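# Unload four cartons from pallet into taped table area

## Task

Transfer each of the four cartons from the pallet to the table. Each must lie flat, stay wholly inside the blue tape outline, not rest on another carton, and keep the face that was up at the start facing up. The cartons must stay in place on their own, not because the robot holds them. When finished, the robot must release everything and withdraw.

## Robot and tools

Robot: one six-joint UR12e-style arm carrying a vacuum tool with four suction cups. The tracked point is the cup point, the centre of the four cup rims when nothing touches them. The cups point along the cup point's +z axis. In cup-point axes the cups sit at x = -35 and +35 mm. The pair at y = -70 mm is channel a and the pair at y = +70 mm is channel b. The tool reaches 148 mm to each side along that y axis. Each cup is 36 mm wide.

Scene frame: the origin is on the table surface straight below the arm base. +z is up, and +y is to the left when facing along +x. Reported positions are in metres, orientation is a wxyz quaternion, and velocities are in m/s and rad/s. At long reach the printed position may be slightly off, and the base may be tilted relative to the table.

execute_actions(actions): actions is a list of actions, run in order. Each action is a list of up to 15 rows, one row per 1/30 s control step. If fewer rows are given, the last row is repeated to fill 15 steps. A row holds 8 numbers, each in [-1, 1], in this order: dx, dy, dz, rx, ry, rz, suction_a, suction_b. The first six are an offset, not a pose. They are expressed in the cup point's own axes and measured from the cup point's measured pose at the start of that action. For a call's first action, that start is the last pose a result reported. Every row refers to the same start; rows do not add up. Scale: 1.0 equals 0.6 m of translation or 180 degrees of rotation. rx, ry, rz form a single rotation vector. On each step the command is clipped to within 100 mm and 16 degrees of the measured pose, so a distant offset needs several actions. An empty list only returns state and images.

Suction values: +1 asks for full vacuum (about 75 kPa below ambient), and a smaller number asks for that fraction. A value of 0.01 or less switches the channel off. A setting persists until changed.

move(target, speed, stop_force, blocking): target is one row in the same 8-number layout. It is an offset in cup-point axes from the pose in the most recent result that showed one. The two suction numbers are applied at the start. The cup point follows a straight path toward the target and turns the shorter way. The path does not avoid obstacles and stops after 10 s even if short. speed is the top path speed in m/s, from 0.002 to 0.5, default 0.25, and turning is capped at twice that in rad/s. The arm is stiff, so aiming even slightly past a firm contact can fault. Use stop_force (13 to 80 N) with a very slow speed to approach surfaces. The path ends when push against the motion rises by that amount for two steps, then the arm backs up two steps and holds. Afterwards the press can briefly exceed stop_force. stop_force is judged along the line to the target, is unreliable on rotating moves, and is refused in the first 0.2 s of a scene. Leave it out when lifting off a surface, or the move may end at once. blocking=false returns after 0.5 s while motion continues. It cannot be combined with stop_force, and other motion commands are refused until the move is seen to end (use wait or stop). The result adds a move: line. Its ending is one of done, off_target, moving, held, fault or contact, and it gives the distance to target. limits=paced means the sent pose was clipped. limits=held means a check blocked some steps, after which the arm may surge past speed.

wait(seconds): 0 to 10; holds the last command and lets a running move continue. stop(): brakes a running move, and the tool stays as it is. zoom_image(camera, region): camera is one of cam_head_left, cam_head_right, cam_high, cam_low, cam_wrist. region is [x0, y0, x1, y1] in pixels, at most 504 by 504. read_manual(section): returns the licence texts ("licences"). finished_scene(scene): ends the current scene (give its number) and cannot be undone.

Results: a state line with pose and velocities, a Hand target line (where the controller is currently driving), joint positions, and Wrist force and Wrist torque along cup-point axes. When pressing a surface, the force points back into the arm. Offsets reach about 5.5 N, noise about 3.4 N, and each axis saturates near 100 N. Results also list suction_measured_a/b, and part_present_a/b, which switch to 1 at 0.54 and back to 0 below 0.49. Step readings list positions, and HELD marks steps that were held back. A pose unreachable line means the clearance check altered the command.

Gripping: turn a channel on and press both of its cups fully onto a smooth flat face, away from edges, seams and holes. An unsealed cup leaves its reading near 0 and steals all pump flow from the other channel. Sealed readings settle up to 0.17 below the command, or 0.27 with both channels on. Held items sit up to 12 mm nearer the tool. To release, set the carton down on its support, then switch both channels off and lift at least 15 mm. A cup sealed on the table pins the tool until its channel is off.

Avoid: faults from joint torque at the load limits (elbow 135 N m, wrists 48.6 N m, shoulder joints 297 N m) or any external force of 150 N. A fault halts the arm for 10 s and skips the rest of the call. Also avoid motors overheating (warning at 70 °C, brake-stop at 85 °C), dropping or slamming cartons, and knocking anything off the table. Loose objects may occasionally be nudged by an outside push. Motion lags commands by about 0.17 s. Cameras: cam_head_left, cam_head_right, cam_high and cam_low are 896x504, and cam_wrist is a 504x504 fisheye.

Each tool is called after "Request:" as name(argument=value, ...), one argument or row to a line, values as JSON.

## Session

Request:
execute_actions(
  actions=[],
)

Scene clock: 0.00 s.
end_effector_position=(+0.6284, +0.0145, +0.4846) suction_measured_a=0.01 part_present_a=0 suction_measured_b=0.01 part_present_b=0 end_effector_quat_wxyz=(+0.000, +0.699, +0.715, +0.001) end_effector_velocity=(-0.000, +0.001, -0.001) end_effector_angular_velocity=(+0.000, +0.001, +0.001)
Joint positions: [-0.28  -1.703  1.857 -1.726 -1.571 -1.851]
Joint velocities: [ 0.001 -0.     0.001 -0.     0.     0.   ]
Motor temperatures (°C, as the motors report them): [23 19 21 31 29 28]
Wrist force (N, on the end effector, along its own x y z axes, offset not removed): no reading
Wrist torque (N m, same axes, about the end effector's origin, offset not removed): no reading
Hand target: +0.628, +0.014, +0.485; +0.000, +0.699, +0.715, +0.001

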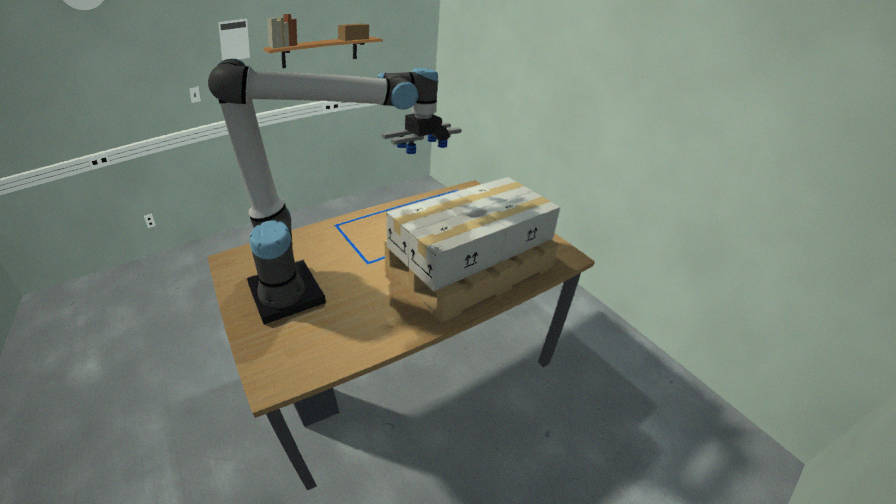

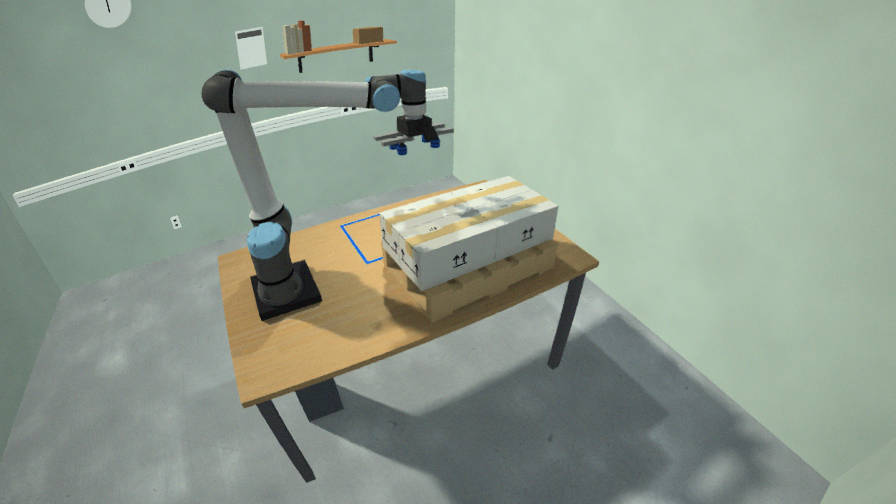

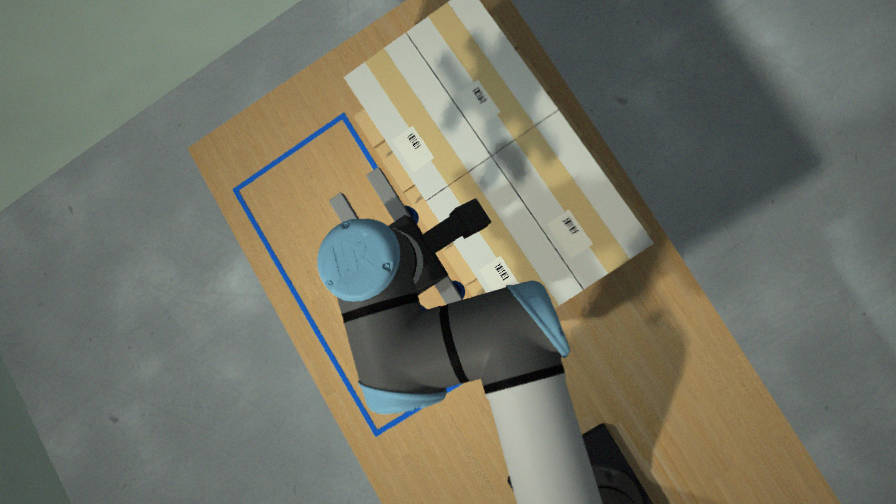

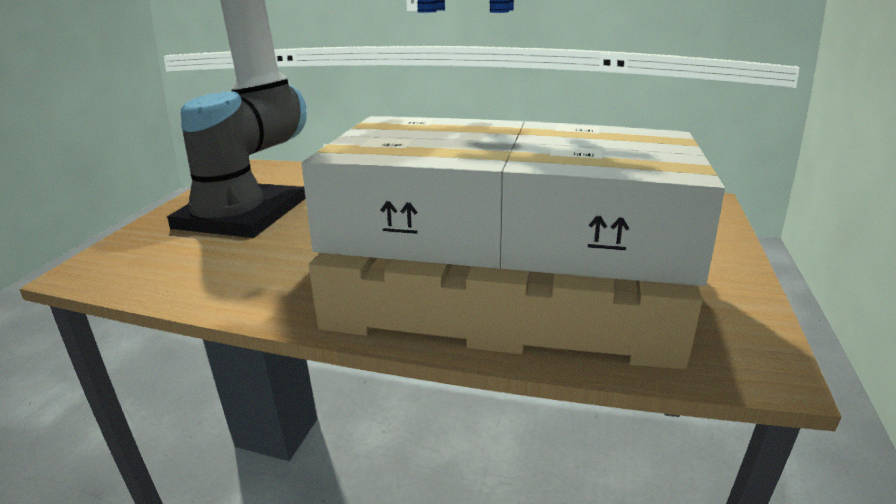

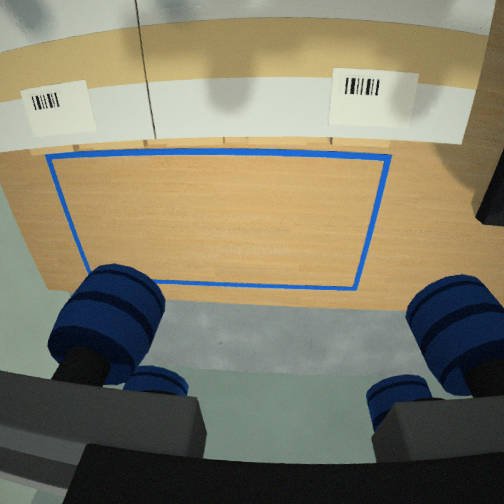

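Request:
move(
  target=[-0.217,-0.03,0.325,0,0,0.007,0,0],
  speed=0.35,
)

Scene clock: 14.27 s.
end_effector_position=(+0.6134, -0.1156, +0.2898) suction_measured_a=0.01 part_present_a=0 suction_measured_b=0.01 part_present_b=0 end_effector_quat_wxyz=(+0.000, +0.707, +0.708, +0.001) end_effector_velocity=(+0.000, -0.002, -0.002) end_effector_angular_velocity=(-0.001, -0.001, -0.000)
Joint positions: [-0.492 -1.595  2.122 -2.099 -1.571 -2.041]
Joint velocities: [-0.003  0.003  0.002 -0.006 -0.    -0.002]
Motor temperatures (°C, as the motors report them): [23 19 21 31 29 28]
Wrist force (N, on the end effector, along its own x y z axes, offset not removed): [0.6 -1.8 -0.2]
Wrist torque (N m, same axes, about the end effector's origin, offset not removed): [-0.26 -0.12 0.06]
Hand target: +0.613, -0.116, +0.290; +0.000, +0.707, +0.708, +0.001
Off the commanded pose: 0.001 m, 0 deg.
move: done

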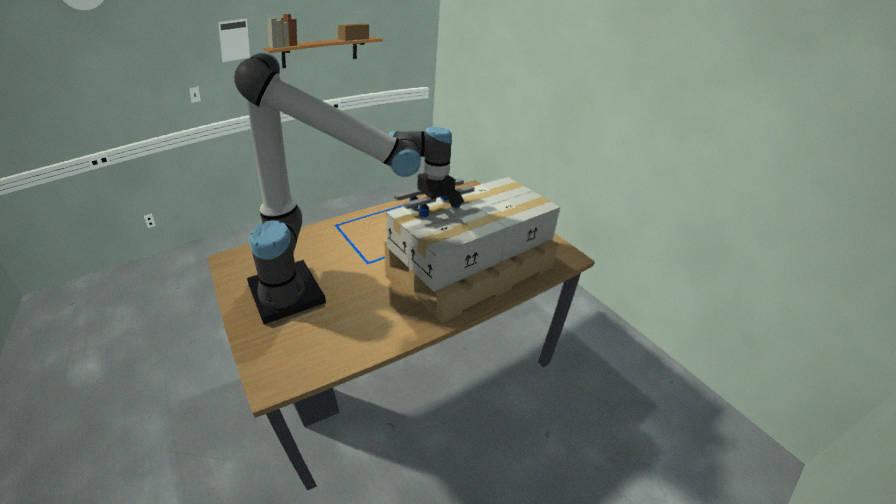

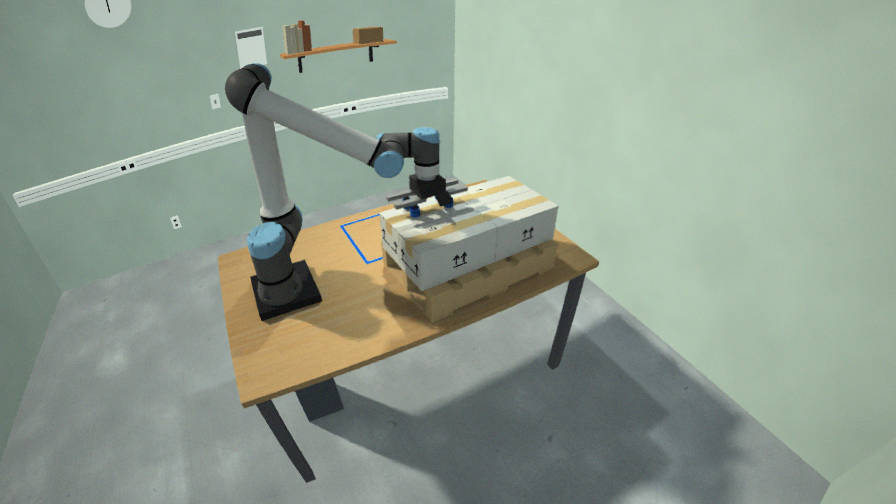

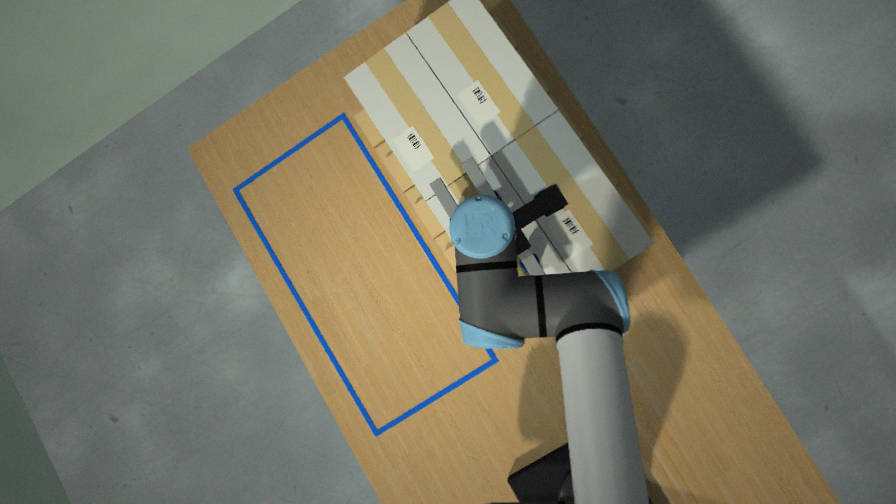

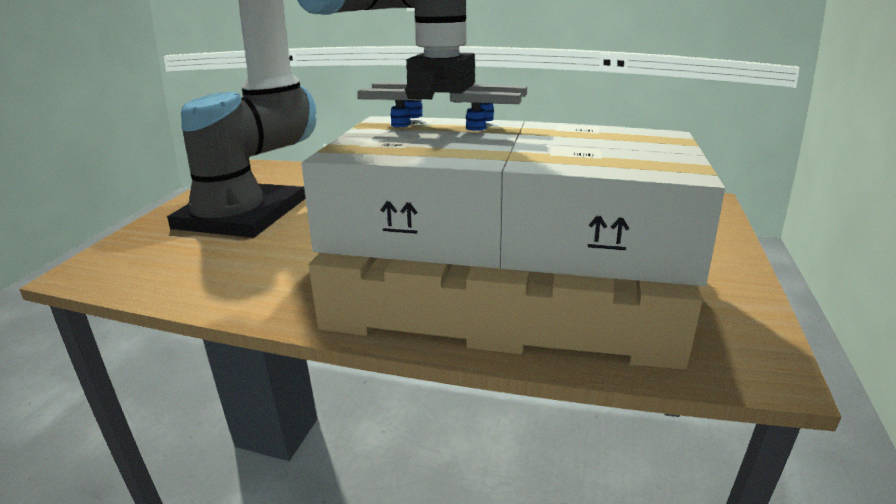

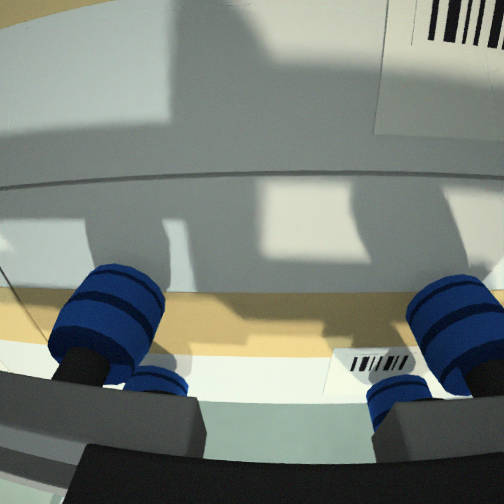

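Request:
move(
  target=[-0.004,-0.02,0.032,0,0,-0.011,0,0],
  speed=0.05,
)

Request:
zoom_image(
  camera="cam_low",
  region=[300,70,560,180],
)

Scene clock: 32.97 s.
end_effector_position=(+0.6017, -0.1180, +0.2710) suction_measured_a=0.01 part_present_a=0 suction_measured_b=0.01 part_present_b=0 end_effector_quat_wxyz=(+0.000, +0.694, +0.720, +0.001) end_effector_velocity=(-0.002, -0.001, -0.003) end_effector_angular_velocity=(-0.000, +0.001, +0.003)
Joint positions: [-0.505 -1.595  2.161 -2.138 -1.571 -2.088]
Joint velocities: [-0.002  0.     0.005 -0.004 -0.001 -0.005]
Motor temperatures (°C, as the motors report them): [23 19 21 31 29 28]
Wrist force (N, on the end effector, along its own x y z axes, offset not removed): [6.7 25.5 -41.5]
Wrist torque (N m, same axes, about the end effector's origin, offset not removed): [0.24 -0.45 0.63]
Hand target: +0.601, -0.118, +0.271; +0.000, +0.694, +0.720, +0.001
Off the commanded pose: 0.000 m, 0 deg.
move: done

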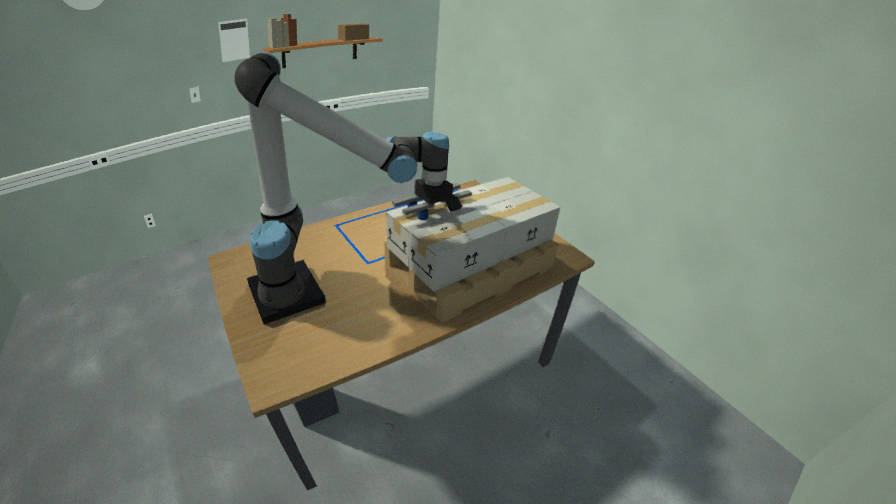

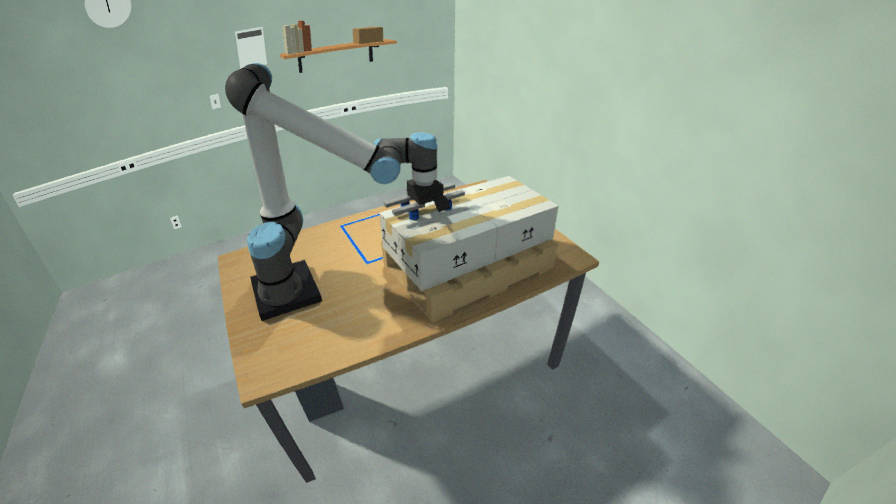

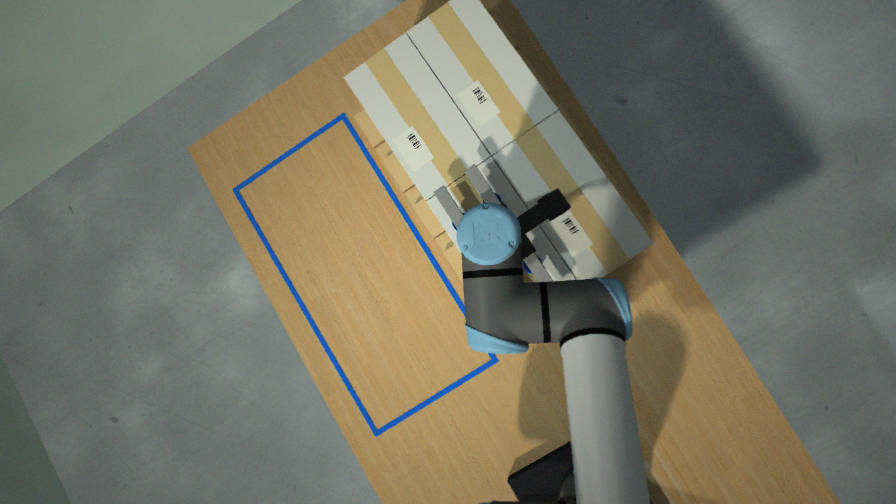

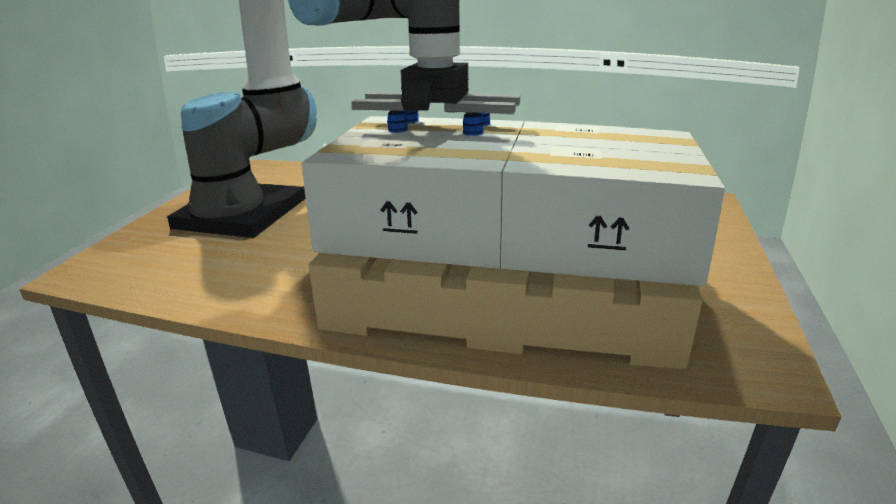

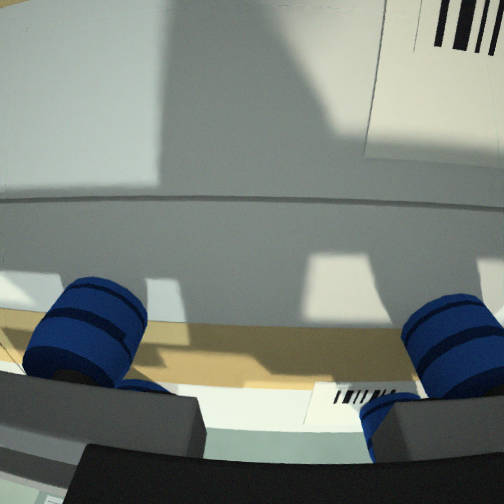

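Region (300, 70, 560, 180) of cam_low's 896x504 image, scaled by 1.938, with more detail than that image has; it fills the top 213 rows of this view, and the rest is white.

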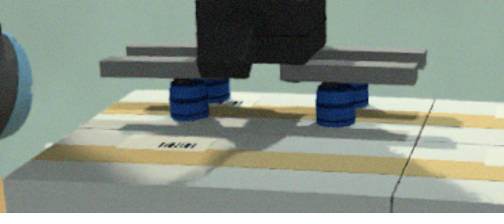

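Request:
execute_actions(
  actions=[
    [[0,0,-0.025,0,0,0,0,0]],
    [[-0.007,-0.006,0,0,0,0,0,0]],
  ],
)

Request:
move(
  target=[0,0,0.03,0,0,0,0,0],
  speed=0.012,
  stop_force=13,
)

Request:
execute_actions(
  actions=[
    [[0,0,0.003,0,0,0,1,1]],
    [[0,0,0,0,0,0,1,1]],
  ],
)

Scene clock: 48.30 s.
end_effector_position=(+0.5982, -0.1223, +0.2854) suction_measured_a=0.01 part_present_a=0 suction_measured_b=0.01 part_present_b=0 end_effector_quat_wxyz=(+0.000, +0.694, +0.720, +0.000) end_effector_velocity=(-0.001, -0.001, -0.000) end_effector_angular_velocity=(+0.001, -0.000, -0.001)
Joint positions: [-0.514 -1.614  2.149 -2.107 -1.571 -2.097]
Joint velocities: [-0.003 -0.001  0.001 -0.     0.001 -0.002]
Motor temperatures (°C, as the motors report them): [23 19 21 31 29 28]
Wrist force (N, on the end effector, along its own x y z axes, offset not removed): [-3.1 -2.7 -0.2]
Wrist torque (N m, same axes, about the end effector's origin, offset not removed): [-0.45 0.38 0.09]
Hand target: +0.598, -0.122, +0.285; +0.000, +0.694, +0.720, +0.000
Off the commanded pose: 0.000 m, 0 deg.
Step readings (end_effector_position; steps 1 to 15: 1st action; 16 to 30: 2nd action):
0: (+0.6014, -0.1180, +0.2706)
1: (+0.6014, -0.1180, +0.2707)
2: (+0.6014, -0.1180, +0.2722)
4: (+0.6013, -0.1180, +0.2771)
8: (+0.6014, -0.1180, +0.2826)
15: (+0.6016, -0.1181, +0.2855)
16: (+0.6016, -0.1181, +0.2856)
17: (+0.6013, -0.1186, +0.2857)
19: (+0.6002, -0.1200, +0.2857)
23: (+0.5989, -0.1215, +0.2855)
30: end_effector_position above

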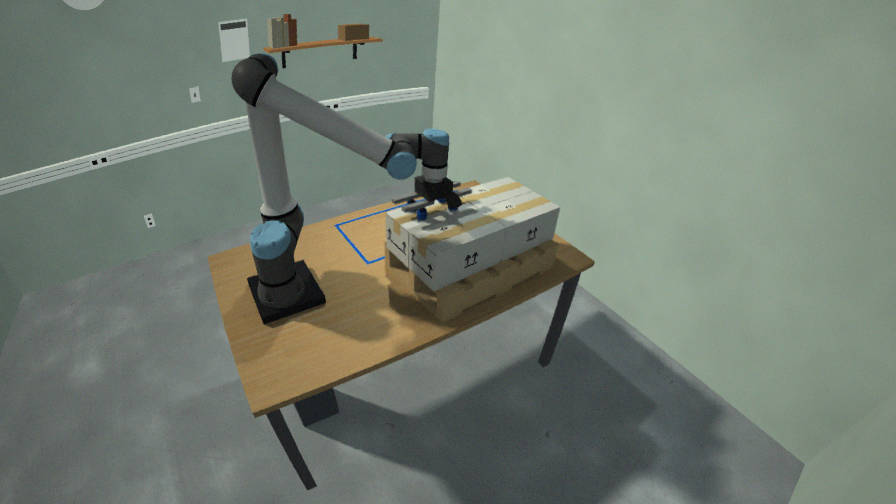

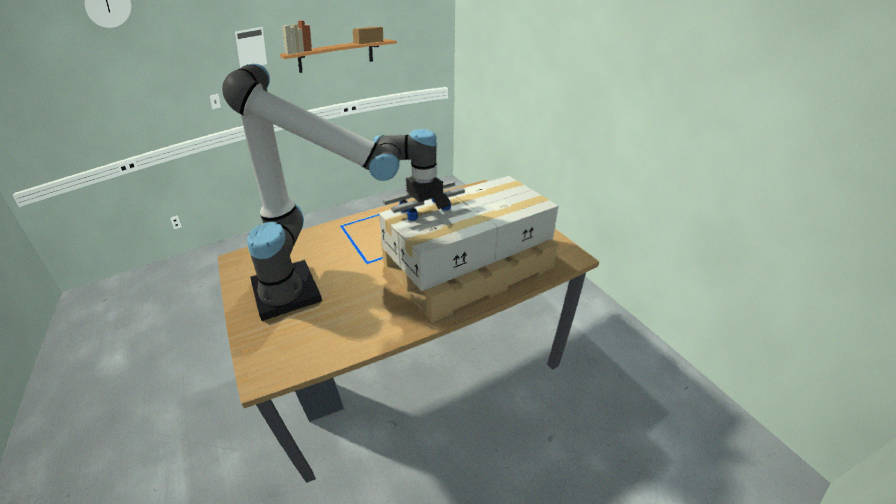

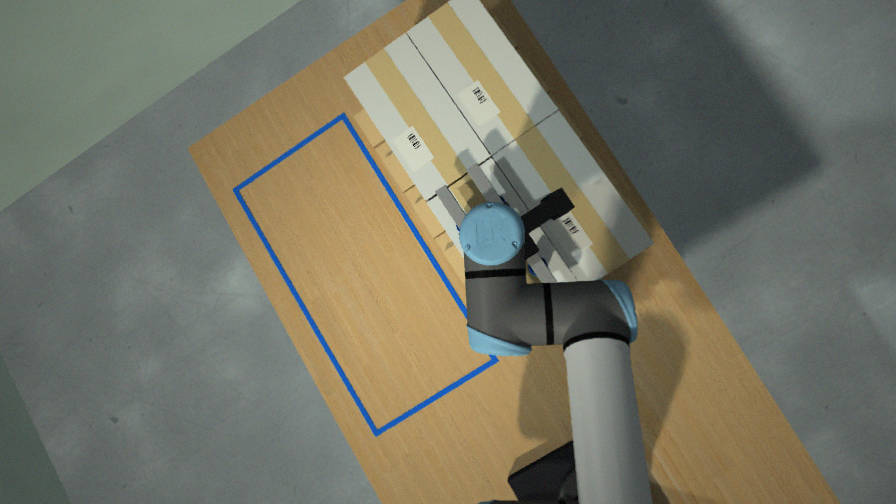

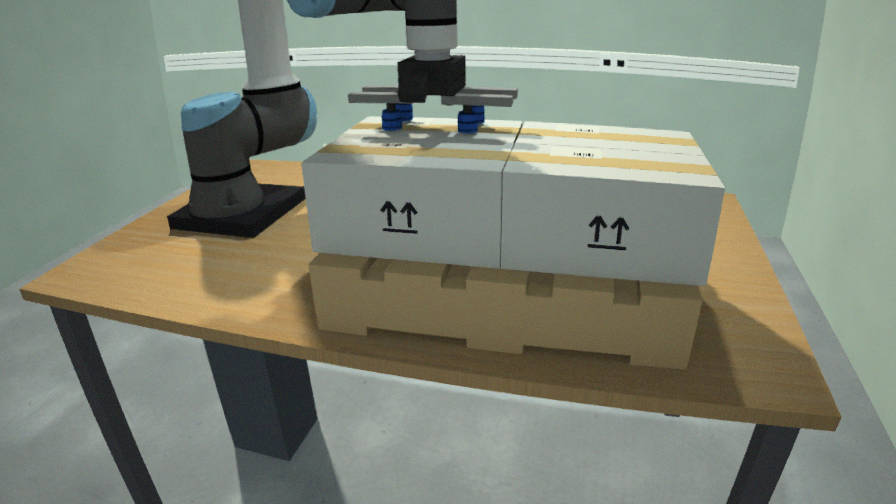

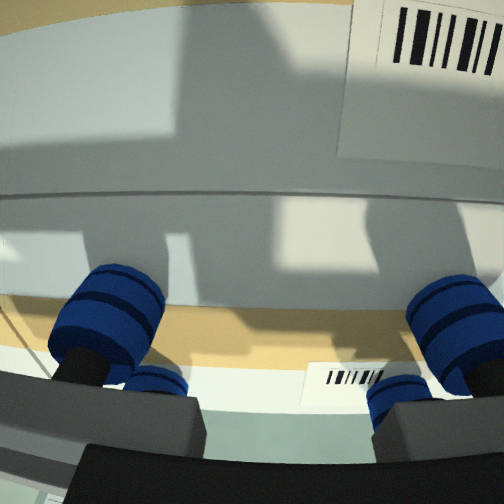

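Scene clock: 49.40 s.
end_effector_position=(+0.5982, -0.1223, +0.2769) suction_measured_a=0.01 part_present_a=0 suction_measured_b=0.01 part_present_b=0 end_effector_quat_wxyz=(+0.000, +0.694, +0.720, +0.000) end_effector_velocity=(+0.000, -0.000, +0.005) end_effector_angular_velocity=(-0.002, -0.002, +0.000)
Joint positions: [-0.514 -1.605  2.158 -2.124 -1.571 -2.097]
Joint velocities: [-0.    -0.006 -0.005  0.009 -0.    -0.   ]
Motor temperatures (°C, as the motors report them): [23 19 21 31 29 28]
Wrist force (N, on the end effector, along its own x y z axes, offset not removed): [0.2 -2.5 -16.2]
Wrist torque (N m, same axes, about the end effector's origin, offset not removed): [-0.32 -0.01 0.18]
Hand target: +0.598, -0.122, +0.278; +0.000, +0.694, +0.720, +0.001
Off the commanded pose: 0.010 m, 0 deg.
move: contact

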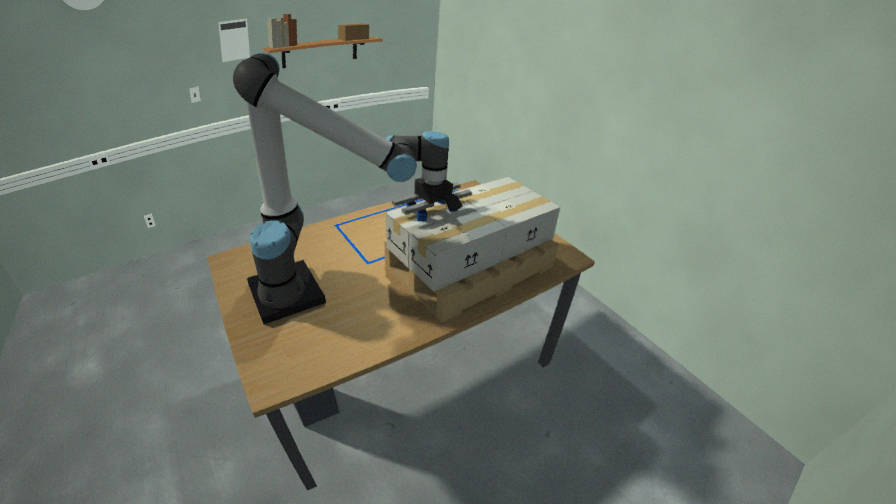

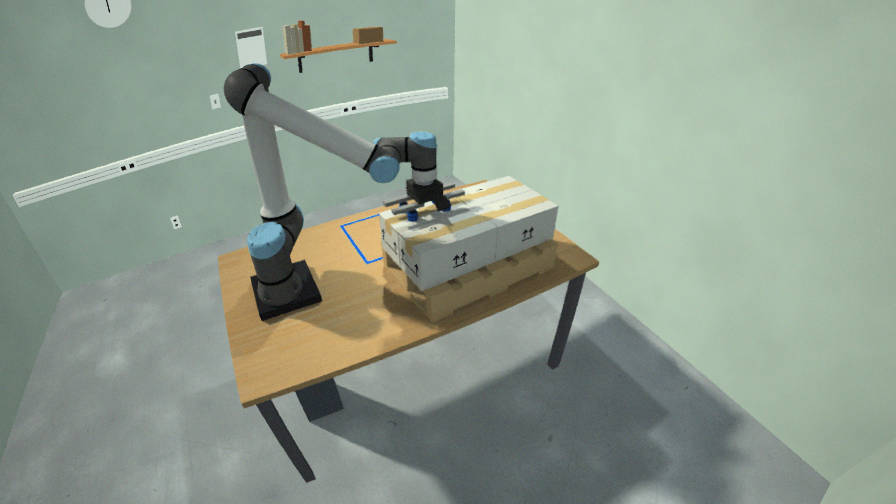

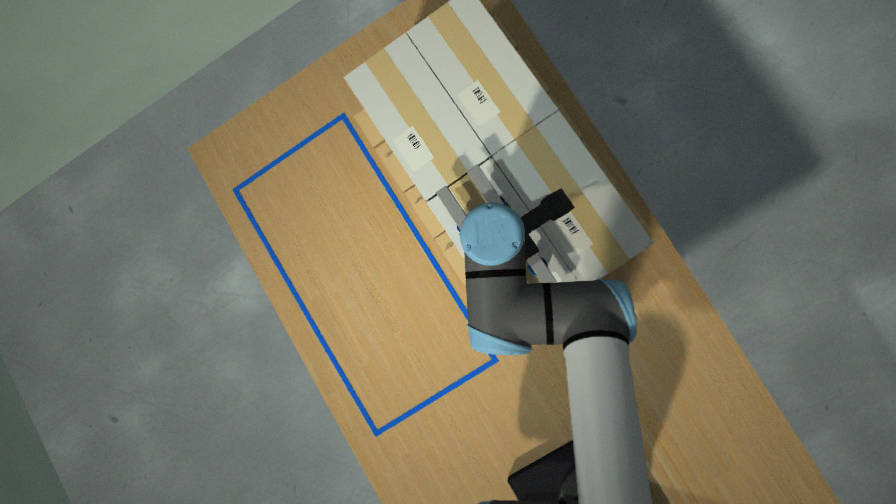

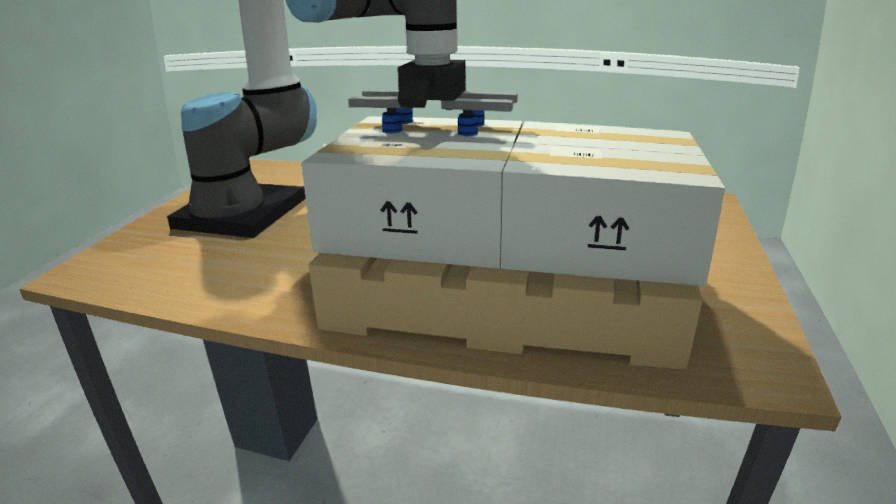

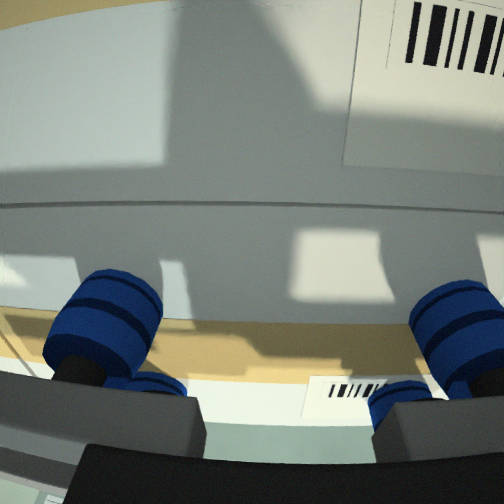

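Scene clock: 50.40 s.
end_effector_position=(+0.5982, -0.1223, +0.2752) suction_measured_a=0.71 part_present_a=1 suction_measured_b=0.71 part_present_b=1 end_effector_quat_wxyz=(+0.000, +0.694, +0.720, +0.000) end_effector_velocity=(+0.000, -0.000, +0.001) end_effector_angular_velocity=(-0.000, -0.001, -0.000)
Joint positions: [-0.514 -1.604  2.16  -2.128 -1.571 -2.097]
Joint velocities: [-0.    -0.    -0.001  0.     0.001 -0.   ]
Motor temperatures (°C, as the motors report them): [23 19 21 31 29 28]
Wrist force (N, on the end effector, along its own x y z axes, offset not removed): [1.0 -1.4 20.7]
Wrist torque (N m, same axes, about the end effector's origin, offset not removed): [-0.95 -0.24 0.12]
Hand target: +0.598, -0.122, +0.275; +0.000, +0.694, +0.720, +0.000
Off the commanded pose: 0.000 m, 0 deg.
Step readings (end_effector_position; steps 1 to 15: 1st action; 16 to 30: 2nd action):
0: (+0.5982, -0.1223, +0.2769)
1: (+0.5982, -0.1223, +0.2771)
2: (+0.5982, -0.1223, +0.2770)
4: (+0.5982, -0.1223, +0.2763)
8: (+0.5981, -0.1222, +0.2755)
15: (+0.5982, -0.1223, +0.2752)
16: (+0.5982, -0.1223, +0.2752)
17: (+0.5982, -0.1223, +0.2752)
19: (+0.5982, -0.1223, +0.2752)
23: (+0.5982, -0.1223, +0.2752)
30: end_effector_position above

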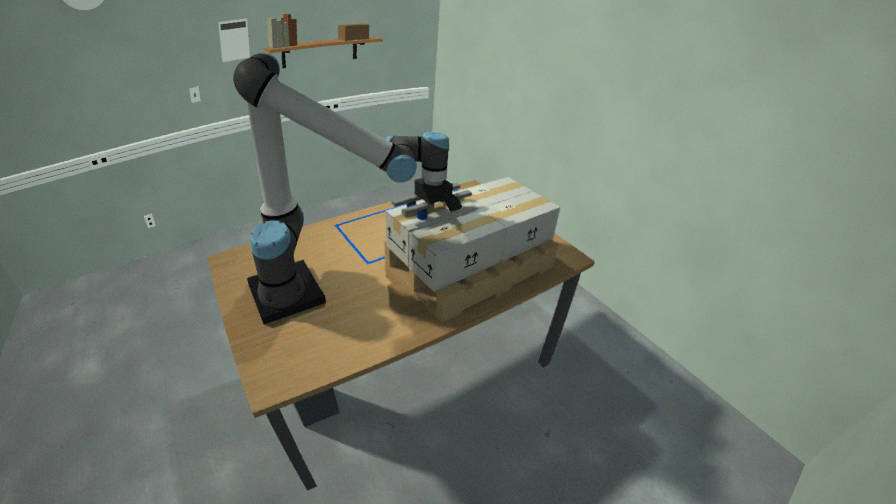

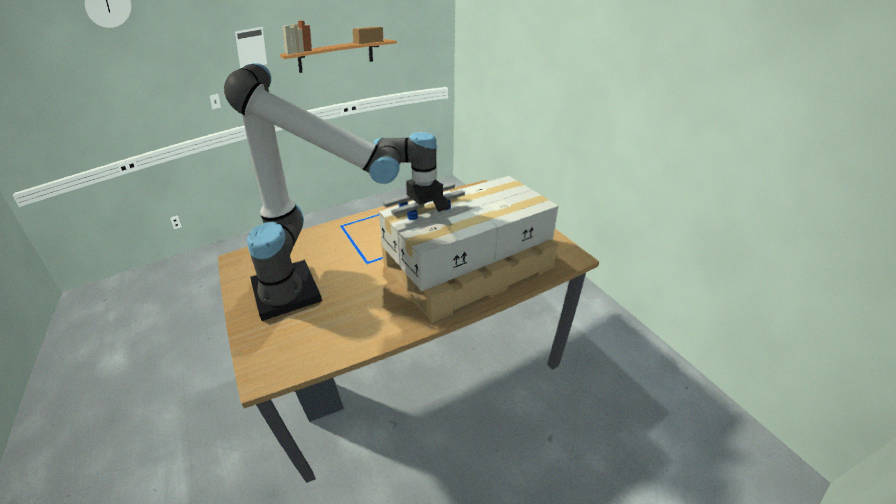

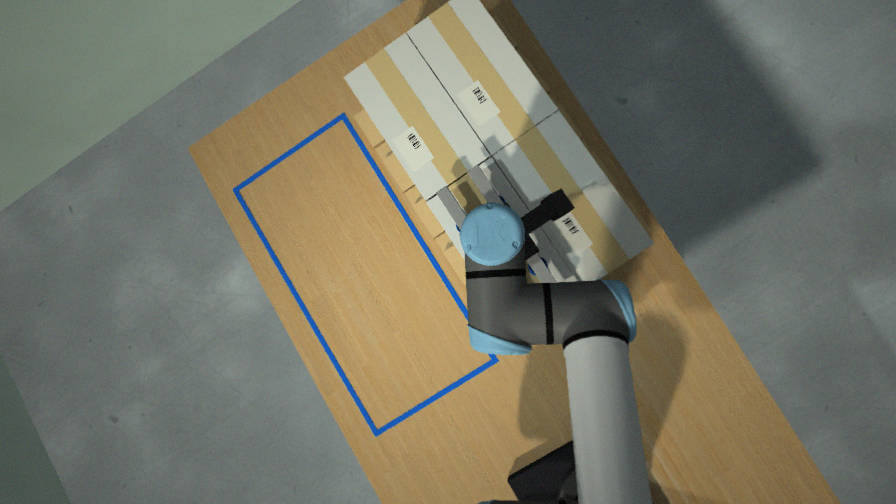

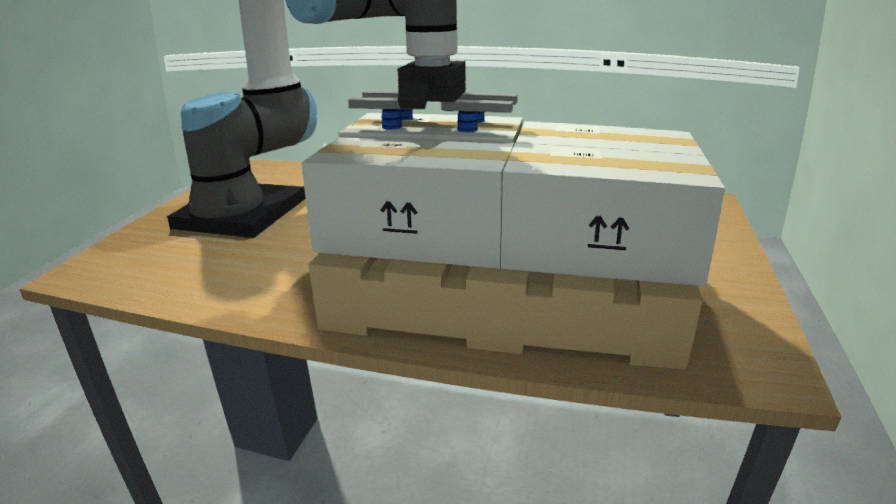

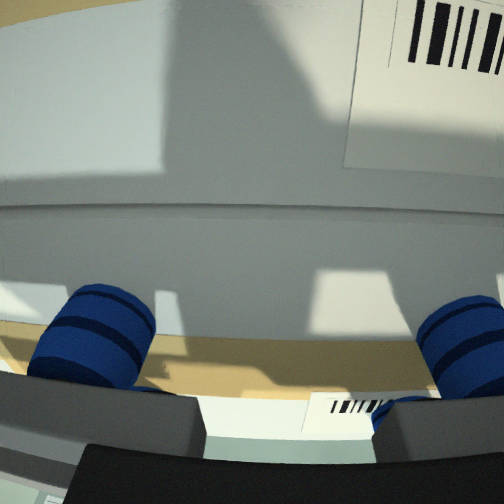

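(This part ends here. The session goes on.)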